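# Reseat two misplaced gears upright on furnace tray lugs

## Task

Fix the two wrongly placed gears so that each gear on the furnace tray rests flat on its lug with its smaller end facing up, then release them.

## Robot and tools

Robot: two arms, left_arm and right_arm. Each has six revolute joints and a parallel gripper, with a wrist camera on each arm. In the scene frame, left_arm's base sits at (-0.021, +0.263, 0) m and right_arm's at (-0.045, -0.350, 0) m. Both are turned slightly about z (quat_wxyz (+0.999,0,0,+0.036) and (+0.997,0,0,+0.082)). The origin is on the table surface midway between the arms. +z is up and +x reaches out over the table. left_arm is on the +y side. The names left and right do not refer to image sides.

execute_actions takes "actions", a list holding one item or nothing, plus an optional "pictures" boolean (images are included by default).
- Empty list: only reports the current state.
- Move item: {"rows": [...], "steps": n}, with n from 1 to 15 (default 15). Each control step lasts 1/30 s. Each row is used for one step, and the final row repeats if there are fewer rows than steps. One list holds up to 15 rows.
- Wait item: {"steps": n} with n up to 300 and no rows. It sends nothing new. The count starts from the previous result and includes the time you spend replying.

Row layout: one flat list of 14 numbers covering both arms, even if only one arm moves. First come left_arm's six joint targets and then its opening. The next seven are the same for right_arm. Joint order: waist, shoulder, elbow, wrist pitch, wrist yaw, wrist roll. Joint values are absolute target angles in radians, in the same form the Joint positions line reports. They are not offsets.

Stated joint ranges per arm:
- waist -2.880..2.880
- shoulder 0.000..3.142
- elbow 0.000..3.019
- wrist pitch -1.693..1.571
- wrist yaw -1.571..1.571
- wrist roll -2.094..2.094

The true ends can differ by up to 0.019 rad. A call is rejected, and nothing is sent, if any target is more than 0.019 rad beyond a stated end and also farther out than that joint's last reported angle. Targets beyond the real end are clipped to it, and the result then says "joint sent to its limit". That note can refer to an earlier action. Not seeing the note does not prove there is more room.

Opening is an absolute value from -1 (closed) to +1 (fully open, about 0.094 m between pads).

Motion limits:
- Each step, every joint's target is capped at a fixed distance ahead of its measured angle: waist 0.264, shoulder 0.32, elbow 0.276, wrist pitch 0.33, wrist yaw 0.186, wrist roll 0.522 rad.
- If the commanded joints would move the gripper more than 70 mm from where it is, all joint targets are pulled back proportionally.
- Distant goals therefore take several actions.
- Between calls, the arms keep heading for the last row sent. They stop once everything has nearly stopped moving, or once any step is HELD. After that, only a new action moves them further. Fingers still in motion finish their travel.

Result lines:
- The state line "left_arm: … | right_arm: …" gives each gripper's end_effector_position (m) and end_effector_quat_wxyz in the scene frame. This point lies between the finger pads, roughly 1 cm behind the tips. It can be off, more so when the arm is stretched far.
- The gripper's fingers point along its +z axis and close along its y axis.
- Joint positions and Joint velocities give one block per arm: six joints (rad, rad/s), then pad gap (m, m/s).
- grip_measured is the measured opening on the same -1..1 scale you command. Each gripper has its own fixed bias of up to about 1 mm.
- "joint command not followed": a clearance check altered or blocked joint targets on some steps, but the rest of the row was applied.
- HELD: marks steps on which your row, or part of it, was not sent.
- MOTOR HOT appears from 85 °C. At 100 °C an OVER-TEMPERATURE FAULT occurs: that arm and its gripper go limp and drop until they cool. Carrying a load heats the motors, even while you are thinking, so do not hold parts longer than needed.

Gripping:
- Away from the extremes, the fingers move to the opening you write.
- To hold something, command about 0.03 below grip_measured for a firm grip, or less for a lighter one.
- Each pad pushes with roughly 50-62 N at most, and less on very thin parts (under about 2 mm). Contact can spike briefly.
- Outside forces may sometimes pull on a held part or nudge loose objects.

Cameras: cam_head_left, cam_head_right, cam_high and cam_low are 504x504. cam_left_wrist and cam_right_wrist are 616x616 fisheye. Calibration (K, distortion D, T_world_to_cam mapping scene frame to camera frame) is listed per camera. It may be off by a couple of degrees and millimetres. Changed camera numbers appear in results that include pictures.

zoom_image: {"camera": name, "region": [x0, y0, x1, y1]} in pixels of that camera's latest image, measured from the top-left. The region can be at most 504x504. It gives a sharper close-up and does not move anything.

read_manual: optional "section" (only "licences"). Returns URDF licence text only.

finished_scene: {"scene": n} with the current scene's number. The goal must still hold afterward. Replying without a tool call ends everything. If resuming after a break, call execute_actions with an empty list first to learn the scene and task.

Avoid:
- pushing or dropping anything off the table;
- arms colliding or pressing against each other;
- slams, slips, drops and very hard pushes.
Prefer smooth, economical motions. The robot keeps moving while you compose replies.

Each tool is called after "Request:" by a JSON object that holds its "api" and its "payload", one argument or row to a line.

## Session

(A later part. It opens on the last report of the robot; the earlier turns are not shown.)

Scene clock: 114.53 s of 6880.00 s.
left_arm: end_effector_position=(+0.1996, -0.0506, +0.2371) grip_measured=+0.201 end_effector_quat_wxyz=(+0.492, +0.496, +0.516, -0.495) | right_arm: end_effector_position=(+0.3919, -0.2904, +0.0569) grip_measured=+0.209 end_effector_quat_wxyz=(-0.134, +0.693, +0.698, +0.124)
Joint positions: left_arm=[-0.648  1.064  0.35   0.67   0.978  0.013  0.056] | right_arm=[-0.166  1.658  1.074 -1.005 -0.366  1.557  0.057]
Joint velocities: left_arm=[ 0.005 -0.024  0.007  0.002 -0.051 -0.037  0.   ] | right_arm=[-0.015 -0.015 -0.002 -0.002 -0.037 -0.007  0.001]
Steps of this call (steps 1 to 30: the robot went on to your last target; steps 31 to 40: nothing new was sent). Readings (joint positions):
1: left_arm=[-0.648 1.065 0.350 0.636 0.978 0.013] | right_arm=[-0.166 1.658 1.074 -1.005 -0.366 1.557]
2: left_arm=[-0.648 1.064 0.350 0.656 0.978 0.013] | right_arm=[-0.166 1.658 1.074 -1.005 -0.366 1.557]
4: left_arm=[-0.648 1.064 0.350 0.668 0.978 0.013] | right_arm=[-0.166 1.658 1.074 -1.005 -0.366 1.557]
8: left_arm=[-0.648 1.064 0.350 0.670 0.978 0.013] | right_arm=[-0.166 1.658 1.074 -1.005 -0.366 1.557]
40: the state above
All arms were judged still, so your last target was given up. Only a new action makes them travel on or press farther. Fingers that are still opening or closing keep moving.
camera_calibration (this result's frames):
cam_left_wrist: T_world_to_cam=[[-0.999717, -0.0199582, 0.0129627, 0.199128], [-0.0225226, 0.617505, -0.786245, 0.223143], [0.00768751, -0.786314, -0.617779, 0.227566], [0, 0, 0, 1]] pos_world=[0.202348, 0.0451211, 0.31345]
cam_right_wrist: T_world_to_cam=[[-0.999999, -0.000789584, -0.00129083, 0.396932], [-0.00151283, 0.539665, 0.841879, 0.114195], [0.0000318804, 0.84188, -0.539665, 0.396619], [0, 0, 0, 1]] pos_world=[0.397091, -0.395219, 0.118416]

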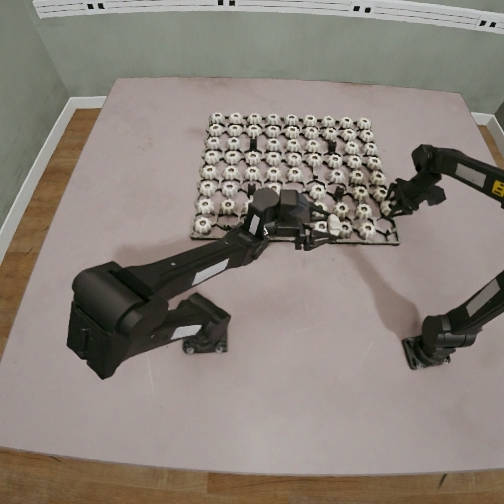

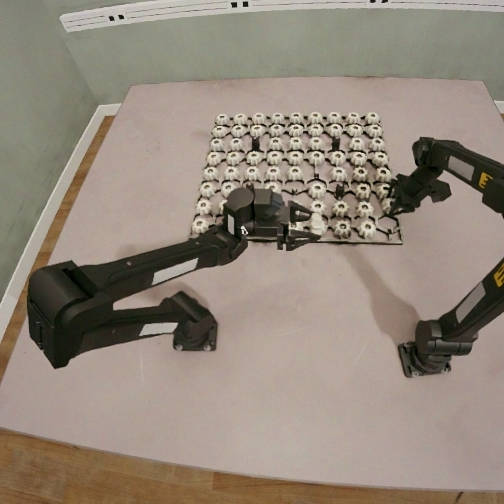

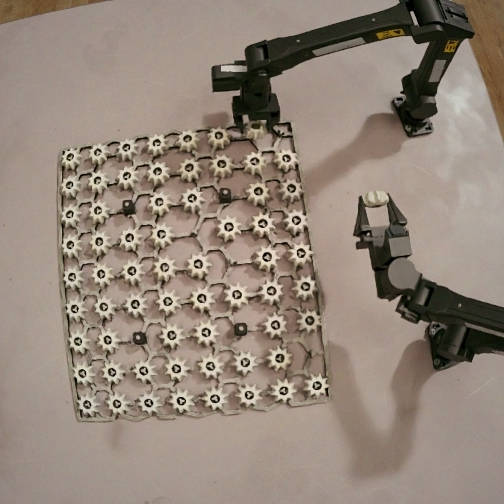

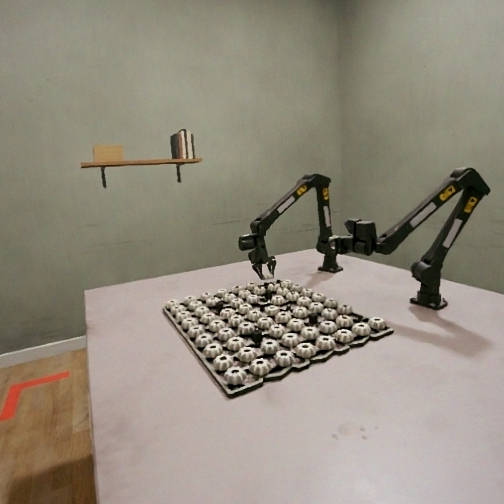

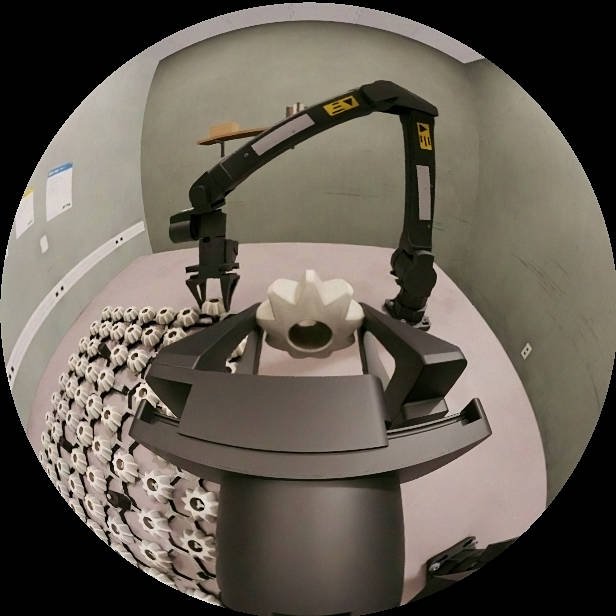

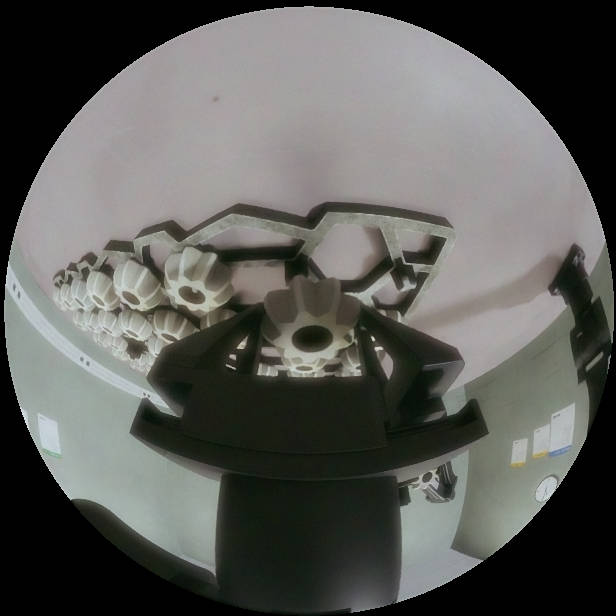

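Request:
{"api": "execute_actions", "payload": {
  "actions": [
    {"rows":[[-0.642,1.051,0.40,0.70,0.98,0,0.0,-0.166,1.685,1.10,-0.95,-0.37,1.57,0.0]]}
  ],
  "pictures": false
}}

Request:
{"api": "execute_actions", "payload": {
  "actions": [
    {"rows":[[-0.642,1.051,0.40,0.70,0.98,0,0.0,-0.166,1.72,1.06,-0.90,-0.37,1.57,0.0]]}
  ]
}}

Scene clock: 127.50 s of 6880.00 s.
left_arm: end_effector_position=(+0.1996, -0.0506, +0.2371) grip_measured=+0.201 end_effector_quat_wxyz=(+0.492, +0.496, +0.516, -0.495) | right_arm: end_effector_position=(+0.3990, -0.2904, +0.0433) grip_measured=+0.209 end_effector_quat_wxyz=(-0.131, +0.692, +0.698, +0.127)
Joint positions: left_arm=[-0.648  1.064  0.35   0.67   0.978  0.013  0.056] | right_arm=[-0.166  1.69   1.074 -0.964 -0.367  1.558  0.057]
Joint velocities: left_arm=[-0.015 -0.005 -0.032  0.007 -0.051  0.022  0.001] | right_arm=[-0.005  0.005 -0.012  0.002 -0.022  0.007 -0.001]
Steps of this call (steps 1 to 90: nothing new was sent; then 9.47 s passed at rest; steps 91 to 105: all 15 steps of this action). Readings (joint positions):
91: left_arm=[-0.648 1.064 0.350 0.670 0.978 0.013] | right_arm=[-0.166 1.660 1.074 -0.999 -0.366 1.558]
92: left_arm=[-0.648 1.064 0.350 0.670 0.978 0.013] | right_arm=[-0.166 1.664 1.074 -0.988 -0.366 1.558]
94: left_arm=[-0.648 1.064 0.350 0.670 0.978 0.013] | right_arm=[-0.166 1.675 1.074 -0.968 -0.366 1.558]
98: left_arm=[-0.648 1.064 0.350 0.670 0.978 0.013] | right_arm=[-0.166 1.690 1.074 -0.964 -0.367 1.558]
105: the state above

Scene clock: 128.00 s of 6880.00 s.
left_arm: end_effector_position=(+0.1996, -0.0506, +0.2371) grip_measured=+0.201 end_effector_quat_wxyz=(+0.492, +0.496, +0.516, -0.495) | right_arm: end_effector_position=(+0.3989, -0.2920, +0.0236) grip_measured=+0.209 end_effector_quat_wxyz=(-0.131, +0.694, +0.697, +0.127)
Joint positions: left_arm=[-0.648  1.064  0.35   0.67   0.978  0.013  0.056] | right_arm=[-0.17   1.722  1.054 -0.913 -0.366  1.559  0.057]
Joint velocities: left_arm=[ 0.005  0.005 -0.002 -0.002  0.081 -0.022  0.001] | right_arm=[ 0.005 -0.015  0.022 -0.002  0.007 -0.095 -0.   ]
Steps of this call (steps 1 to 15: all 15 steps of this action). Readings (joint positions):
1: left_arm=[-0.648 1.064 0.350 0.670 0.978 0.013] | right_arm=[-0.166 1.691 1.072 -0.957 -0.367 1.558]
2: left_arm=[-0.648 1.064 0.350 0.670 0.978 0.013] | right_arm=[-0.167 1.691 1.068 -0.944 -0.364 1.558]
4: left_arm=[-0.648 1.064 0.350 0.670 0.978 0.013] | right_arm=[-0.169 1.699 1.060 -0.927 -0.362 1.558]
8: left_arm=[-0.648 1.064 0.350 0.670 0.978 0.013] | right_arm=[-0.170 1.722 1.054 -0.913 -0.366 1.559]
15: the state above
camera_calibration (this result's frames):
cam_left_wrist: T_world_to_cam=[[-0.999717, -0.0199582, 0.0129627, 0.199128], [-0.0225226, 0.617505, -0.786245, 0.223143], [0.00768751, -0.786314, -0.617779, 0.227566], [0, 0, 0, 1]] pos_world=[0.202348, 0.0451211, 0.31345]
cam_right_wrist: T_world_to_cam=[[-0.99995, 0.00406773, -0.00913628, 0.405442], [-0.0054959, 0.53973, 0.84182, 0.144616], [0.00835542, 0.841828, -0.539681, 0.376657], [0, 0, 0, 1]] pos_world=[0.40307, -0.396784, 0.0852378]

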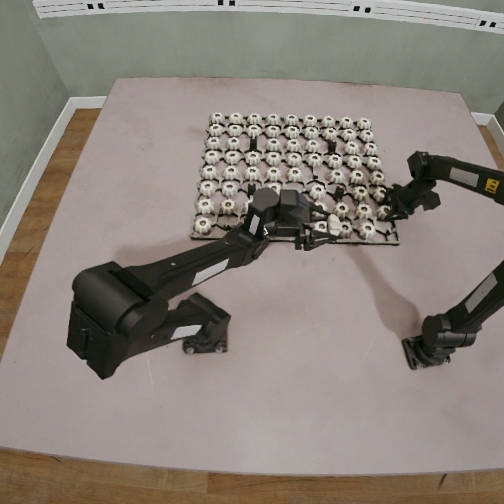

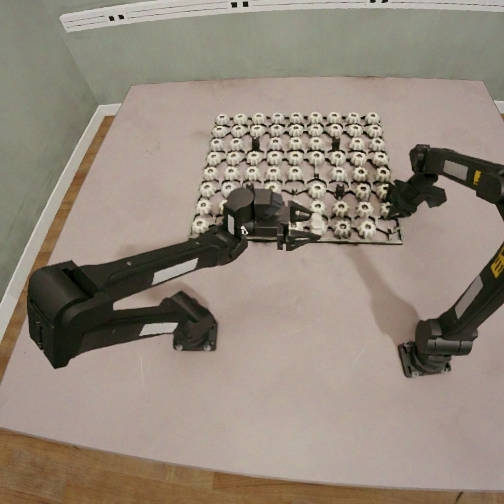

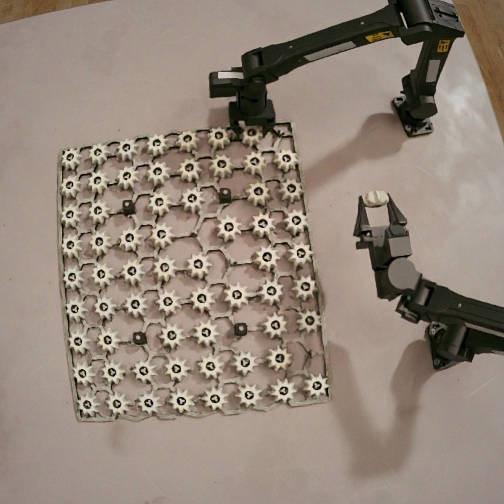

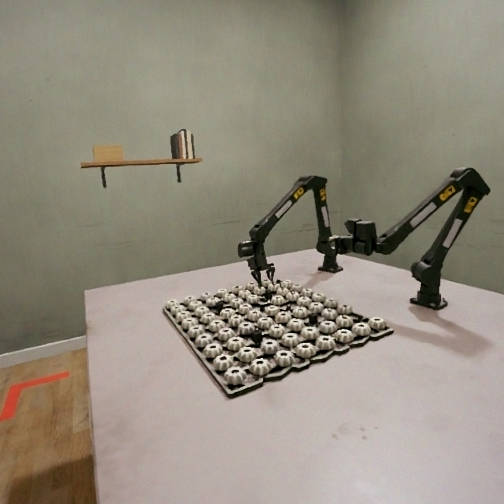

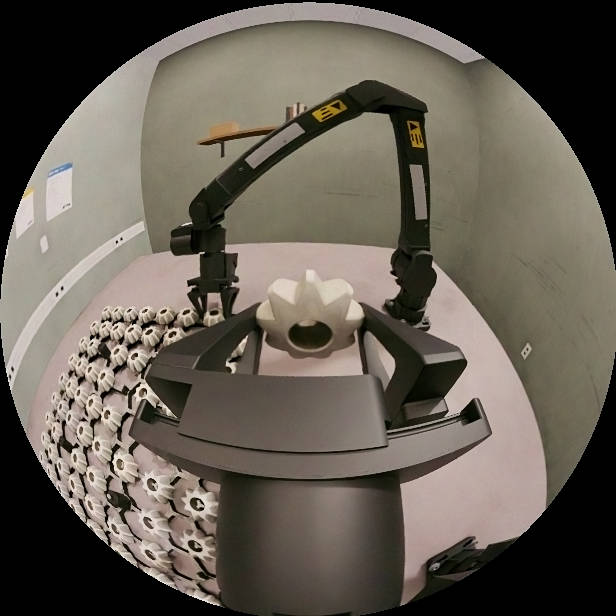

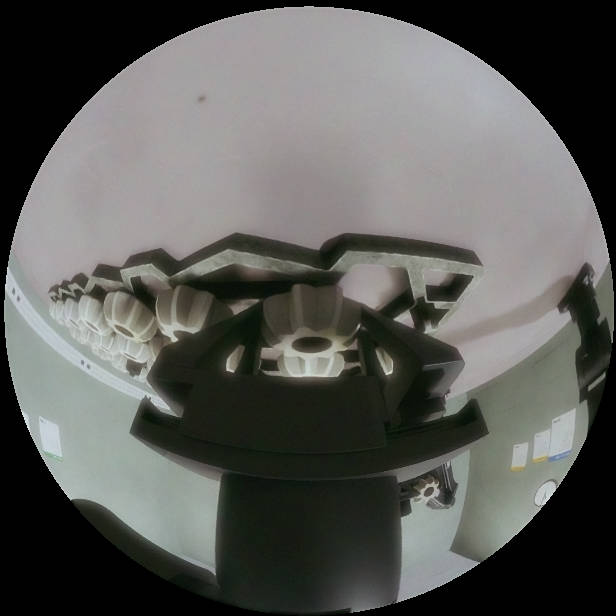

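Request:
{"api": "execute_actions", "payload": {
  "actions": [
    {"rows":[[-0.642,1.051,0.40,0.70,0.98,0,0.0,-0.17,1.722,1.054,-0.913,-0.37,1.57,0.42]],"steps":10}
  ],
  "pictures": false
}}

Request:
{"api": "execute_actions", "payload": {
  "actions": [
    {"rows":[[-0.642,1.051,0.40,0.70,0.98,0,0.0,-0.17,1.55,1.15,-1.12,-0.37,1.57,0.42]]}
  ],
  "pictures": false
}}

Request:
{"api": "execute_actions", "payload": {
  "actions": [
    {"rows":[[-0.642,1.051,0.40,0.70,0.98,0,0.0,-0.1,1.08,0.33,0.79,-1.273,1.57,0.6]]}
  ],
  "pictures": false
}}

Request:
{"api": "execute_actions", "payload": {
  "actions": [
    {"steps":20}
  ],
  "pictures": false
}}

Request:
{"api": "execute_actions", "payload": {
  "actions": [
    {"rows":[[-0.642,1.051,0.40,0.70,0.98,0,0.0,0.134,1.08,0.33,0.79,-1.273,1.57,0.6]]}
  ],
  "pictures": false
}}

Request:
{"api": "execute_actions", "payload": {
  "actions": [
    {"steps":15}
  ]
}}

Scene clock: 148.73 s of 6880.00 s.
left_arm: end_effector_position=(+0.1996, -0.0506, +0.2371) grip_measured=+0.201 end_effector_quat_wxyz=(+0.492, +0.496, +0.516, -0.495) | right_arm: end_effector_position=(+0.3989, -0.2918, +0.0237) grip_measured=+0.418 end_effector_quat_wxyz=(-0.131, +0.694, +0.696, +0.127)
Joint positions: left_arm=[-0.648  1.064  0.35   0.67   0.978  0.013  0.056] | right_arm=[-0.17   1.722  1.054 -0.913 -0.367  1.559  0.067]
Joint velocities: left_arm=[-0.005 -0.005 -0.002 -0.017  0.022 -0.022 -0.   ] | right_arm=[-0.005 -0.024 -0.017 -0.002  0.037 -0.022 -0.   ]
Steps of this call (steps 1 to 15: the robot went on to your last target; steps 16 to 90: nothing new was sent; then 17.40 s passed at rest; steps 91 to 100: all 10 steps of this action). Readings (joint positions):
91: left_arm=[-0.648 1.064 0.350 0.670 0.978 0.013] | right_arm=[-0.170 1.722 1.054 -0.913 -0.366 1.559]
92: left_arm=[-0.648 1.064 0.350 0.670 0.978 0.013] | right_arm=[-0.170 1.722 1.054 -0.913 -0.367 1.559]
94: left_arm=[-0.648 1.064 0.350 0.670 0.978 0.013] | right_arm=[-0.170 1.722 1.054 -0.913 -0.367 1.559]
98: left_arm=[-0.648 1.064 0.350 0.670 0.978 0.013] | right_arm=[-0.170 1.722 1.054 -0.913 -0.367 1.559]
100: the state above

Scene clock: 149.23 s of 6880.00 s.
left_arm: end_effector_position=(+0.1996, -0.0506, +0.2371) grip_measured=+0.201 end_effector_quat_wxyz=(+0.492, +0.496, +0.516, -0.495) | right_arm: end_effector_position=(+0.3915, -0.2917, +0.1258) grip_measured=+0.420 end_effector_quat_wxyz=(-0.110, +0.690, +0.700, +0.149)
Joint positions: left_arm=[-0.648  1.064  0.35   0.67   0.978  0.013  0.056] | right_arm=[-0.17   1.528  1.119 -1.109 -0.368  1.56   0.067]
Joint velocities: left_arm=[ 0.005 -0.005 -0.007 -0.007  0.037 -0.037  0.   ] | right_arm=[ 0.005  0.112 -0.012 -0.046 -0.007 -0.051  0.001]
Steps of this call (steps 1 to 15: all 15 steps of this action). Readings (joint positions):
1: left_arm=[-0.648 1.064 0.350 0.670 0.978 0.013] | right_arm=[-0.170 1.718 1.058 -0.934 -0.367 1.559]
2: left_arm=[-0.648 1.064 0.350 0.670 0.978 0.013] | right_arm=[-0.170 1.710 1.064 -0.960 -0.368 1.560]
4: left_arm=[-0.648 1.064 0.350 0.670 0.978 0.013] | right_arm=[-0.170 1.673 1.079 -1.016 -0.367 1.560]
8: left_arm=[-0.648 1.064 0.350 0.670 0.978 0.013] | right_arm=[-0.170 1.571 1.097 -1.097 -0.368 1.560]
15: the state above

Scene clock: 149.73 s of 6880.00 s.
left_arm: end_effector_position=(+0.1996, -0.0506, +0.2371) grip_measured=+0.201 end_effector_quat_wxyz=(+0.492, +0.496, +0.516, -0.495) | right_arm: end_effector_position=(+0.2235, -0.1679, +0.1602) grip_measured=+0.598 end_effector_quat_wxyz=(-0.095, +0.255, +0.713, +0.646)
Joint positions: left_arm=[-0.648  1.064  0.35   0.67   0.978  0.013  0.056] | right_arm=[-0.095  1.091  0.285  0.289 -1.269  1.563  0.075]
Joint velocities: left_arm=[ 0.005 -0.005 -0.022 -0.002 -0.037 -0.007  0.001] | right_arm=[ 0.005  0.269  0.042  3.06  -0.051  0.007  0.   ]
Steps of this call (steps 1 to 15: all 15 steps of this action). Readings (joint positions):
1: left_arm=[-0.648 1.064 0.350 0.670 0.978 0.013] | right_arm=[-0.169 1.513 1.090 -1.055 -0.436 1.560]
2: left_arm=[-0.648 1.064 0.350 0.670 0.978 0.013] | right_arm=[-0.165 1.472 1.022 -0.950 -0.514 1.560]
4: left_arm=[-0.648 1.064 0.350 0.670 0.978 0.013] | right_arm=[-0.142 1.343 0.856 -0.778 -0.669 1.560]
8: left_arm=[-0.648 1.064 0.350 0.670 0.978 0.013] | right_arm=[-0.098 1.056 0.506 -0.395 -1.035 1.560]
15: the state above

Scene clock: 150.40 s of 6880.00 s.
left_arm: end_effector_position=(+0.1996, -0.0506, +0.2371) grip_measured=+0.201 end_effector_quat_wxyz=(+0.492, +0.496, +0.516, -0.495) | right_arm: end_effector_position=(+0.2418, -0.1666, +0.2248) grip_measured=+0.599 end_effector_quat_wxyz=(+0.079, +0.084, +0.704, +0.701)
Joint positions: left_arm=[-0.648  1.064  0.35   0.67   0.978  0.013  0.056] | right_arm=[-0.095  1.081  0.296  0.769 -1.271  1.563  0.075]
Joint velocities: left_arm=[ 0.005  0.005  0.007 -0.002  0.051 -0.037  0.   ] | right_arm=[-0.005  0.005  0.007 -0.007 -0.007 -0.022  0.001]
Steps of this call (steps 1 to 20: the robot went on to your last target). Readings (joint positions):
1: left_arm=[-0.648 1.064 0.350 0.670 0.978 0.013] | right_arm=[-0.095 1.096 0.286 0.393 -1.269 1.563]
2: left_arm=[-0.648 1.064 0.350 0.670 0.978 0.013] | right_arm=[-0.095 1.097 0.286 0.496 -1.269 1.563]
4: left_arm=[-0.648 1.064 0.350 0.670 0.978 0.013] | right_arm=[-0.095 1.093 0.289 0.667 -1.270 1.563]
8: left_arm=[-0.648 1.064 0.350 0.670 0.978 0.013] | right_arm=[-0.095 1.081 0.296 0.763 -1.270 1.563]
20: the state above

Scene clock: 150.90 s of 6880.00 s.
left_arm: end_effector_position=(+0.1996, -0.0506, +0.2371) grip_measured=+0.201 end_effector_quat_wxyz=(+0.492, +0.496, +0.516, -0.495) | right_arm: end_effector_position=(+0.1906, -0.1047, +0.2250) grip_measured=+0.599 end_effector_quat_wxyz=(-0.004, -0.000, +0.709, +0.706)
Joint positions: left_arm=[-0.648  1.064  0.35   0.67   0.978  0.013  0.056] | right_arm=[ 0.14   1.081  0.297  0.77  -1.274  1.563  0.075]
Joint velocities: left_arm=[ 0.005 -0.005 -0.002  0.007  0.066 -0.051  0.   ] | right_arm=[-0.005 -0.005  0.002 -0.002  0.022  0.066 -0.   ]
Steps of this call (steps 1 to 15: all 15 steps of this action). Readings (joint positions):
1: left_arm=[-0.648 1.064 0.350 0.670 0.978 0.013] | right_arm=[-0.077 1.081 0.296 0.769 -1.266 1.563]
2: left_arm=[-0.648 1.064 0.350 0.670 0.978 0.013] | right_arm=[-0.026 1.081 0.297 0.769 -1.266 1.563]
4: left_arm=[-0.648 1.064 0.350 0.670 0.978 0.013] | right_arm=[0.094 1.081 0.297 0.770 -1.271 1.563]
8: left_arm=[-0.648 1.064 0.350 0.670 0.978 0.013] | right_arm=[0.156 1.081 0.297 0.770 -1.274 1.563]
15: the state above

Scene clock: 151.40 s of 6880.00 s.
left_arm: end_effector_position=(+0.1996, -0.0506, +0.2371) grip_measured=+0.201 end_effector_quat_wxyz=(+0.492, +0.496, +0.516, -0.495) | right_arm: end_effector_position=(+0.1906, -0.1047, +0.2250) grip_measured=+0.599 end_effector_quat_wxyz=(-0.004, -0.000, +0.709, +0.706)
Joint positions: left_arm=[-0.648  1.064  0.35   0.67   0.978  0.013  0.056] | right_arm=[ 0.14   1.081  0.297  0.77  -1.274  1.563  0.075]
Joint velocities: left_arm=[-0.005 -0.005  0.002 -0.002  0.022  0.066  0.001] | right_arm=[-0.005 -0.005 -0.002  0.002  0.007 -0.022 -0.   ]
Steps of this call (steps 1 to 15: the robot went on to your last target). Readings (joint positions):
1: left_arm=[-0.648 1.064 0.350 0.670 0.978 0.013] | right_arm=[0.140 1.081 0.297 0.770 -1.274 1.563]
2: left_arm=[-0.648 1.064 0.350 0.670 0.978 0.013] | right_arm=[0.140 1.081 0.297 0.770 -1.274 1.563]
4: left_arm=[-0.648 1.064 0.350 0.670 0.978 0.013] | right_arm=[0.140 1.081 0.297 0.770 -1.274 1.563]
8: left_arm=[-0.648 1.064 0.350 0.670 0.978 0.013] | right_arm=[0.140 1.081 0.297 0.770 -1.274 1.563]
15: the state above
All arms were judged still, so your last target was given up. Only a new action makes them travel on or press farther. Fingers that are still opening or closing keep moving.
camera_calibration (this result's frames):
cam_left_wrist: T_world_to_cam=[[-0.999717, -0.0199582, 0.0129627, 0.199128], [-0.0225226, 0.617505, -0.786245, 0.223143], [0.00768751, -0.786314, -0.617779, 0.227566], [0, 0, 0, 1]] pos_world=[0.202348, 0.0451211, 0.31345]
cam_right_wrist: T_world_to_cam=[[-0.00843339, 0.0125416, -0.999886, 0.233144], [-0.801757, -0.59765, -0.000734034, 0.095141], [-0.597591, 0.801659, 0.0150955, 0.31594], [0, 0, 0, 1]] pos_world=[0.267049, -0.199339, 0.228418]

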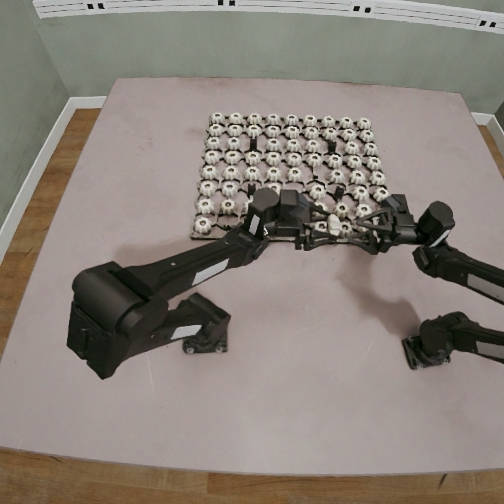

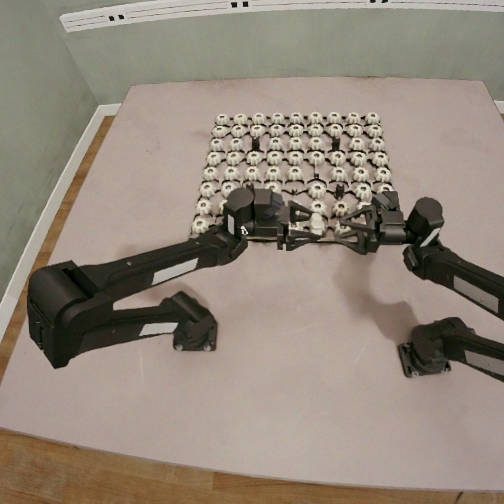

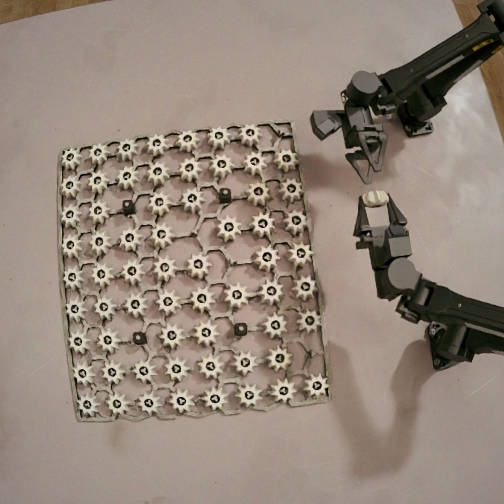

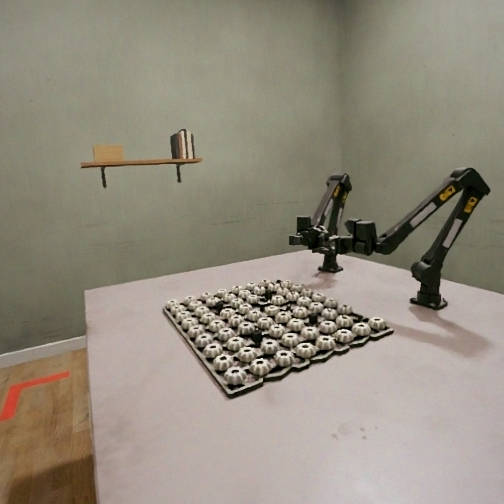

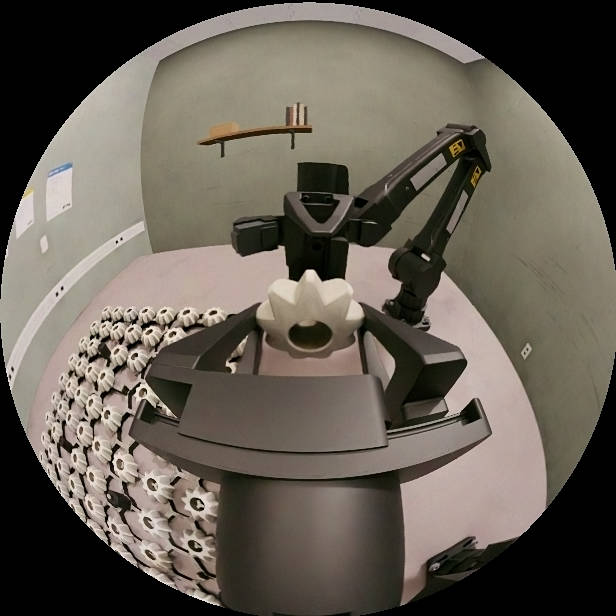

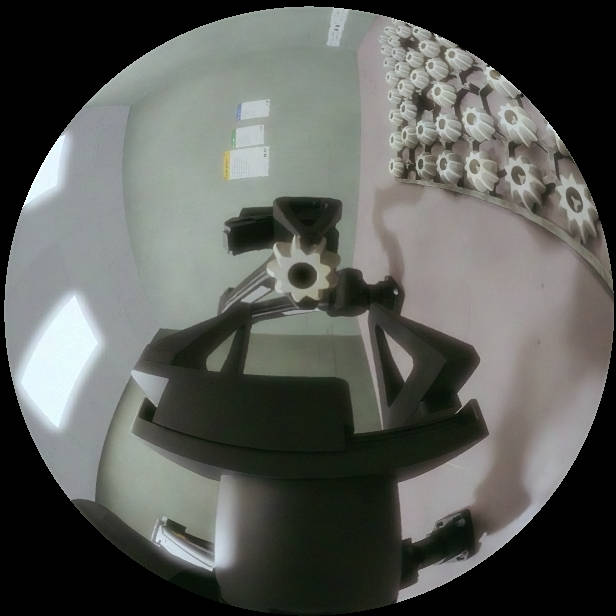

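Request:
{"api": "execute_actions", "payload": {
  "actions": [
    {"rows":[[-0.642,1.051,0.40,0.70,0.98,0,0.0,0.245,1.125,0.385,0.81,-1.16,1.57,0.6]],"steps":10}
  ],
  "pictures": false
}}

Request:
{"api": "execute_actions", "payload": {
  "actions": [
    {"rows":[[-0.642,1.051,0.40,0.70,0.98,0,0.0,0.345,1.173,0.415,0.83,-1.045,1.57,0.6]]}
  ],
  "pictures": false
}}

Request:
{"api": "execute_actions", "payload": {
  "actions": [
    {"steps":10}
  ]
}}

Scene clock: 162.00 s of 6880.00 s.
left_arm: end_effector_position=(+0.1996, -0.0506, +0.2371) grip_measured=+0.201 end_effector_quat_wxyz=(+0.492, +0.496, +0.516, -0.495) | right_arm: end_effector_position=(+0.1966, -0.0723, +0.2335) grip_measured=+0.599 end_effector_quat_wxyz=(+0.004, -0.007, +0.706, +0.708)
Joint positions: left_arm=[-0.648  1.064  0.35   0.67   0.978  0.013  0.056] | right_arm=[ 0.25   1.124  0.343  0.789 -1.163  1.563  0.075]
Joint velocities: left_arm=[ 0.005 -0.015  0.007 -0.012 -0.051 -0.037  0.   ] | right_arm=[-0.015  0.005 -0.007 -0.002 -0.022  0.022  0.   ]
Steps of this call (steps 1 to 90: nothing new was sent; then 7.27 s passed at rest; steps 91 to 100: all 10 steps of this action). Readings (joint positions):
91: left_arm=[-0.648 1.064 0.350 0.670 0.978 0.013] | right_arm=[0.149 1.083 0.298 0.773 -1.222 1.563]
92: left_arm=[-0.648 1.064 0.350 0.670 0.978 0.013] | right_arm=[0.172 1.091 0.305 0.778 -1.183 1.563]
94: left_arm=[-0.648 1.064 0.350 0.670 0.978 0.013] | right_arm=[0.222 1.111 0.326 0.785 -1.166 1.563]
98: left_arm=[-0.648 1.064 0.350 0.670 0.978 0.013] | right_arm=[0.250 1.124 0.343 0.789 -1.163 1.563]
100: the state above

Scene clock: 162.50 s of 6880.00 s.
left_arm: end_effector_position=(+0.1996, -0.0506, +0.2371) grip_measured=+0.201 end_effector_quat_wxyz=(+0.492, +0.496, +0.516, -0.495) | right_arm: end_effector_position=(+0.1985, -0.0427, +0.2325) grip_measured=+0.599 end_effector_quat_wxyz=(+0.009, -0.001, +0.706, +0.708)
Joint positions: left_arm=[-0.648  1.064  0.35   0.67   0.978  0.013  0.056] | right_arm=[ 0.349  1.173  0.371  0.809 -1.047  1.563  0.075]
Joint velocities: left_arm=[ 0.005 -0.005  0.002  0.002 -0.081  0.037 -0.   ] | right_arm=[-0.024 -0.015  0.002 -0.002  0.007  0.022 -0.001]
Steps of this call (steps 1 to 15: all 15 steps of this action). Readings (joint positions):
1: left_arm=[-0.648 1.064 0.350 0.670 0.978 0.013] | right_arm=[0.259 1.126 0.344 0.794 -1.108 1.563]
2: left_arm=[-0.648 1.064 0.350 0.670 0.978 0.013] | right_arm=[0.279 1.134 0.348 0.800 -1.068 1.563]
4: left_arm=[-0.648 1.064 0.350 0.670 0.978 0.013] | right_arm=[0.323 1.155 0.362 0.806 -1.050 1.563]
8: left_arm=[-0.648 1.064 0.350 0.670 0.978 0.013] | right_arm=[0.349 1.173 0.371 0.808 -1.048 1.563]
15: the state above

Scene clock: 162.83 s of 6880.00 s.
left_arm: end_effector_position=(+0.1996, -0.0506, +0.2371) grip_measured=+0.201 end_effector_quat_wxyz=(+0.492, +0.496, +0.516, -0.495) | right_arm: end_effector_position=(+0.1985, -0.0427, +0.2325) grip_measured=+0.599 end_effector_quat_wxyz=(+0.009, -0.001, +0.706, +0.708)
Joint positions: left_arm=[-0.648  1.064  0.35   0.67   0.978  0.013  0.056] | right_arm=[ 0.349  1.173  0.371  0.809 -1.047  1.563  0.075]
Joint velocities: left_arm=[-0.015  0.015  0.027 -0.012 -0.007  0.022 -0.001] | right_arm=[-0.005 -0.015  0.007 -0.022 -0.007 -0.007 -0.001]
Steps of this call (steps 1 to 10: the robot went on to your last target). Readings (joint positions):
1: left_arm=[-0.648 1.064 0.350 0.670 0.978 0.013] | right_arm=[0.349 1.173 0.371 0.809 -1.047 1.563]
2: left_arm=[-0.648 1.064 0.350 0.670 0.978 0.013] | right_arm=[0.349 1.173 0.371 0.809 -1.047 1.563]
4: left_arm=[-0.648 1.064 0.350 0.670 0.978 0.013] | right_arm=[0.349 1.173 0.371 0.809 -1.047 1.563]
8: left_arm=[-0.648 1.064 0.350 0.670 0.978 0.013] | right_arm=[0.349 1.173 0.371 0.809 -1.047 1.563]
10: the state above
camera_calibration (this result's frames):
cam_left_wrist: T_world_to_cam=[[-0.999717, -0.0199582, 0.0129627, 0.199128], [-0.0225226, 0.617505, -0.786245, 0.223143], [0.00768751, -0.786314, -0.617779, 0.227566], [0, 0, 0, 1]] pos_world=[0.202348, 0.0451211, 0.31345]
cam_right_wrist: T_world_to_cam=[[0.0119771, 0.0203895, -0.99972, 0.236152], [-0.811679, -0.583703, -0.0216291, 0.146021], [-0.583981, 0.811711, 0.00955866, 0.269799], [0, 0, 0, 1]] pos_world=[0.273251, -0.138581, 0.236665]

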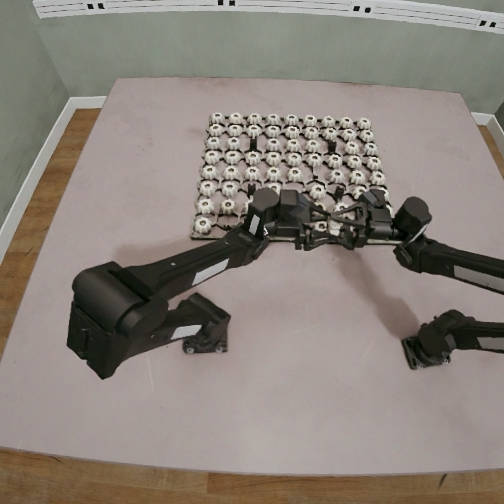

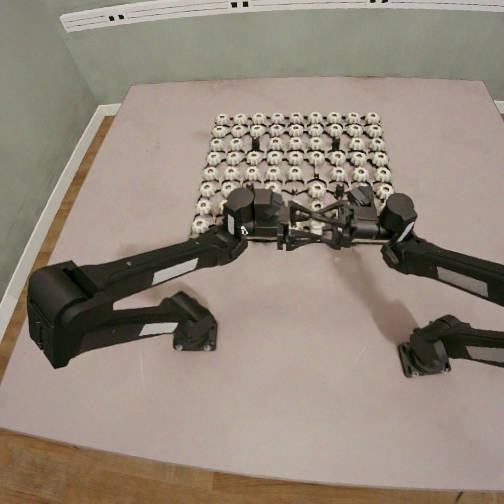

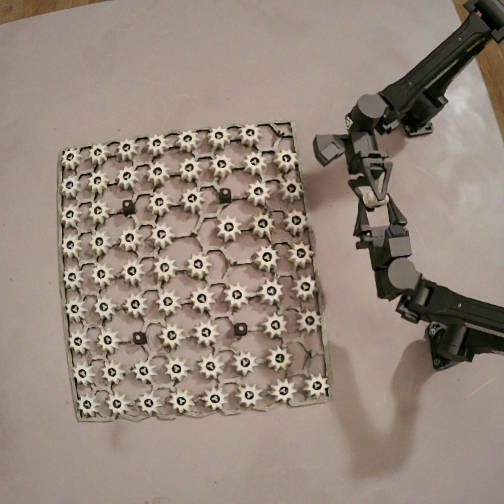

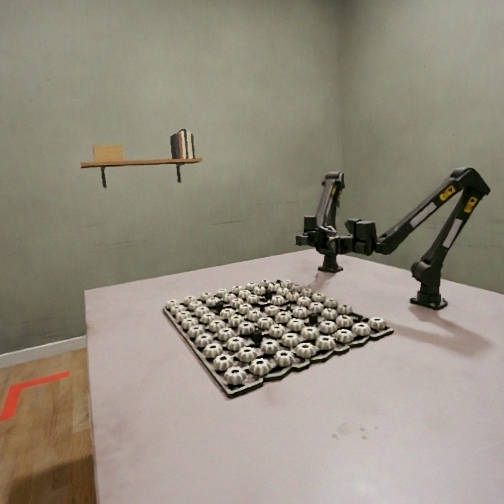

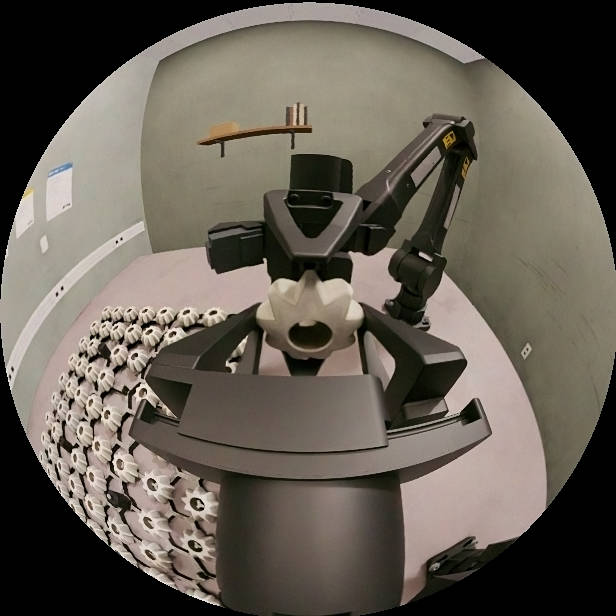

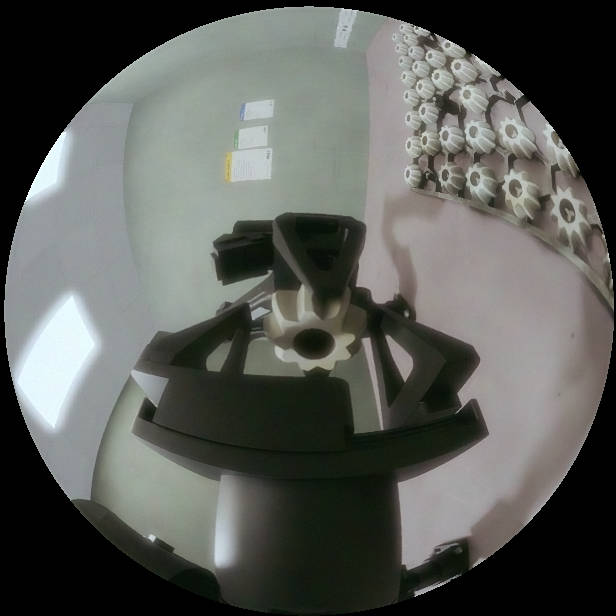

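Request:
{"api": "execute_actions", "payload": {
  "actions": [
    {"rows":[[-0.642,1.051,0.40,0.70,0.98,0,0.0,0.349,1.173,0.39,0.782,-1.045,1.57,0.6]],"steps":10}
  ],
  "pictures": false
}}

Request:
{"api": "execute_actions", "payload": {
  "actions": [
    {"rows":[[-0.642,1.051,0.40,0.70,0.98,0,0.0,0.349,1.173,0.39,0.782,-1.045,1.57,0.0]]}
  ],
  "pictures": false
}}

Request:
{"api": "execute_actions", "payload": {
  "actions": [
    {"rows":[[-0.642,1.051,0.40,0.70,0.98,0,0.7,0.349,1.173,0.39,0.782,-1.045,1.57,0.0]]}
  ]
}}

Scene clock: 176.47 s of 6880.00 s.
left_arm: end_effector_position=(+0.1996, -0.0506, +0.2371) grip_measured=+0.201 end_effector_quat_wxyz=(+0.492, +0.496, +0.516, -0.495) | right_arm: end_effector_position=(+0.1986, -0.0427, +0.2298) grip_measured=+0.599 end_effector_quat_wxyz=(+0.004, +0.004, +0.709, +0.705)
Joint positions: left_arm=[-0.648  1.064  0.35   0.67   0.978  0.013  0.056] | right_arm=[ 0.349  1.173  0.371  0.792 -1.047  1.563  0.075]
Joint velocities: left_arm=[-0.015 -0.005  0.017 -0.002 -0.095 -0.11   0.001] | right_arm=[ 0.005 -0.005 -0.017 -0.007 -0.037 -0.007  0.001]
Steps of this call (steps 1 to 15: the robot went on to your last target; steps 16 to 90: nothing new was sent; then 10.30 s passed at rest; steps 91 to 100: all 10 steps of this action). Readings (joint positions):
91: left_arm=[-0.648 1.064 0.350 0.670 0.978 0.013] | right_arm=[0.349 1.173 0.371 0.806 -1.047 1.563]
92: left_arm=[-0.648 1.064 0.350 0.670 0.978 0.013] | right_arm=[0.349 1.173 0.371 0.801 -1.047 1.563]
94: left_arm=[-0.648 1.064 0.350 0.670 0.978 0.013] | right_arm=[0.349 1.173 0.371 0.794 -1.047 1.563]
98: left_arm=[-0.648 1.064 0.350 0.670 0.978 0.013] | right_arm=[0.349 1.173 0.371 0.792 -1.047 1.563]
100: the state above

Scene clock: 176.97 s of 6880.00 s.
left_arm: end_effector_position=(+0.1996, -0.0506, +0.2371) grip_measured=+0.201 end_effector_quat_wxyz=(+0.492, +0.496, +0.516, -0.495) | right_arm: end_effector_position=(+0.1985, -0.0426, +0.2297) grip_measured=+0.208 end_effector_quat_wxyz=(+0.003, +0.005, +0.709, +0.705)
Joint positions: left_arm=[-0.648  1.064  0.35   0.67   0.978  0.013  0.056] | right_arm=[ 0.35   1.173  0.371  0.792 -1.047  1.564  0.057]
Joint velocities: left_arm=[-0.015 -0.005  0.007  0.012  0.066  0.007  0.   ] | right_arm=[-0.005 -0.005 -0.012 -0.012 -0.037 -0.007 -0.   ]
Steps of this call (steps 1 to 15: all 15 steps of this action). Readings (joint positions):
1: left_arm=[-0.648 1.064 0.350 0.670 0.978 0.013] | right_arm=[0.349 1.173 0.371 0.792 -1.047 1.563]
2: left_arm=[-0.648 1.064 0.350 0.670 0.978 0.013] | right_arm=[0.349 1.173 0.371 0.792 -1.047 1.563]
4: left_arm=[-0.648 1.064 0.350 0.670 0.978 0.013] | right_arm=[0.350 1.173 0.371 0.792 -1.047 1.564]
8: left_arm=[-0.648 1.064 0.350 0.670 0.978 0.013] | right_arm=[0.350 1.173 0.371 0.792 -1.047 1.564]
15: the state above

Scene clock: 177.47 s of 6880.00 s.
left_arm: end_effector_position=(+0.1997, -0.0506, +0.2398) grip_measured=+0.697 end_effector_quat_wxyz=(+0.497, +0.497, +0.511, -0.494) | right_arm: end_effector_position=(+0.1989, -0.0423, +0.2260) grip_measured=+0.208 end_effector_quat_wxyz=(-0.001, +0.009, +0.712, +0.703)
Joint positions: left_arm=[-0.648  1.063  0.351  0.683  0.978  0.013  0.08 ] | right_arm=[ 0.35   1.179  0.37   0.783 -1.047  1.564  0.057]
Joint velocities: left_arm=[-0.015  0.005  0.002 -0.002 -0.037 -0.066  0.   ] | right_arm=[-0.005  0.015  0.007 -0.002  0.037 -0.007 -0.   ]
Steps of this call (steps 1 to 15: all 15 steps of this action). Readings (joint positions):
1: left_arm=[-0.648 1.064 0.350 0.670 0.978 0.013] | right_arm=[0.350 1.173 0.371 0.792 -1.047 1.564]
2: left_arm=[-0.648 1.064 0.350 0.674 0.978 0.013] | right_arm=[0.350 1.173 0.371 0.789 -1.047 1.564]
4: left_arm=[-0.648 1.063 0.351 0.681 0.978 0.013] | right_arm=[0.350 1.176 0.370 0.784 -1.047 1.564]
8: left_arm=[-0.648 1.063 0.351 0.683 0.978 0.013] | right_arm=[0.350 1.179 0.370 0.783 -1.047 1.564]
15: the state above
camera_calibration (this result's frames):
cam_left_wrist: T_world_to_cam=[[-0.999801, -0.0199036, 0.00127525, 0.201997], [-0.0131816, 0.611449, -0.791174, 0.224258], [0.0149674, -0.791034, -0.611589, 0.225974], [0, 0, 0, 1]] pos_world=[0.201531, 0.0456512, 0.315373]
cam_right_wrist: T_world_to_cam=[[-0.0180734, 0.004114, -0.999828, 0.234936], [-0.812045, -0.583466, 0.0122781, 0.138814], [-0.583315, 0.812127, 0.013886, 0.268752], [0, 0, 0, 1]] pos_world=[0.273737, -0.138234, 0.22946]

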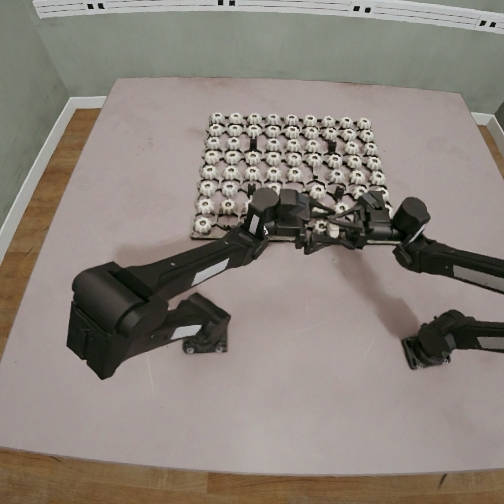

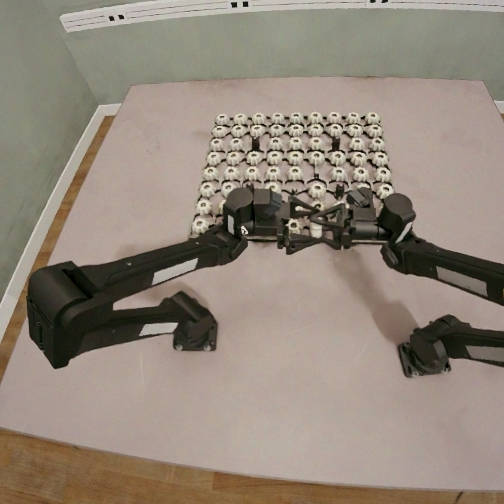

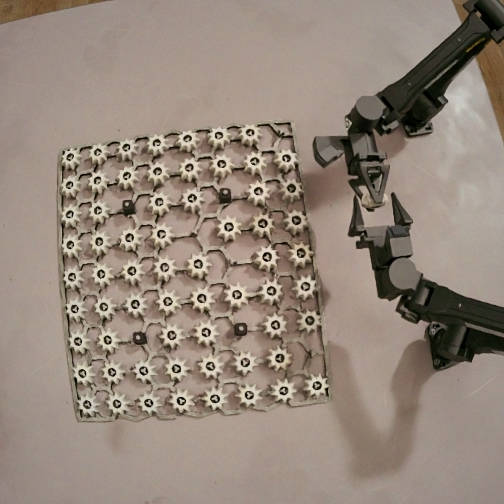

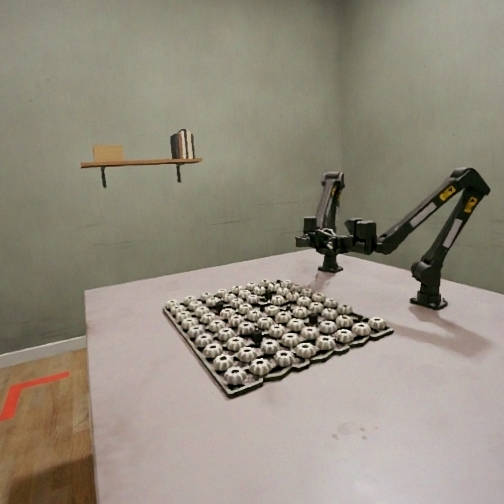

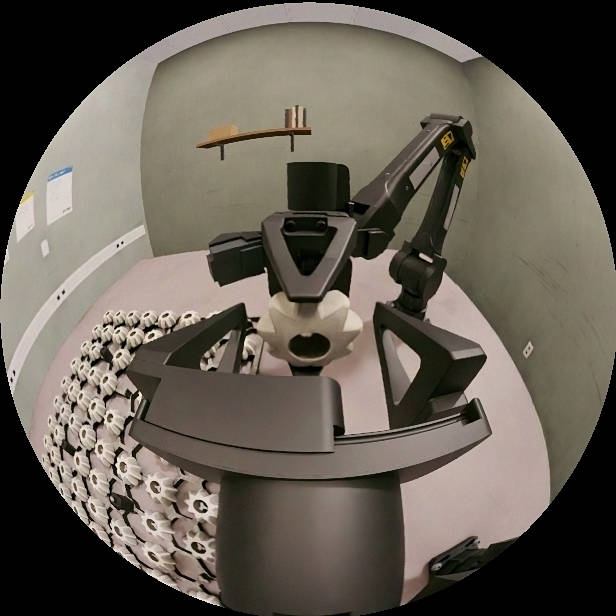

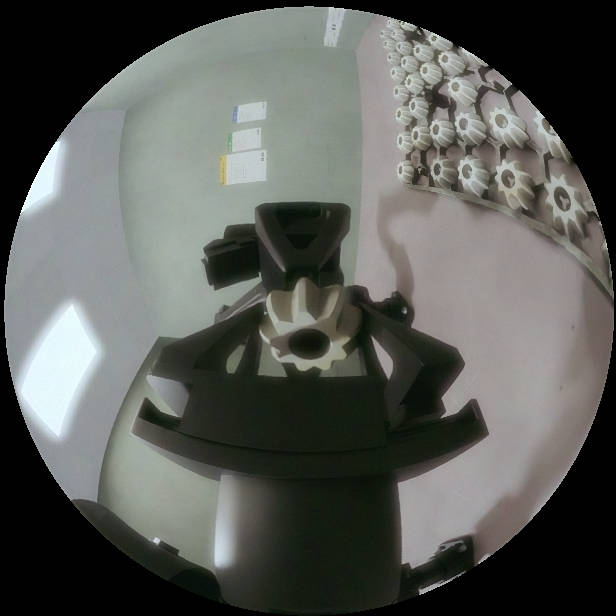

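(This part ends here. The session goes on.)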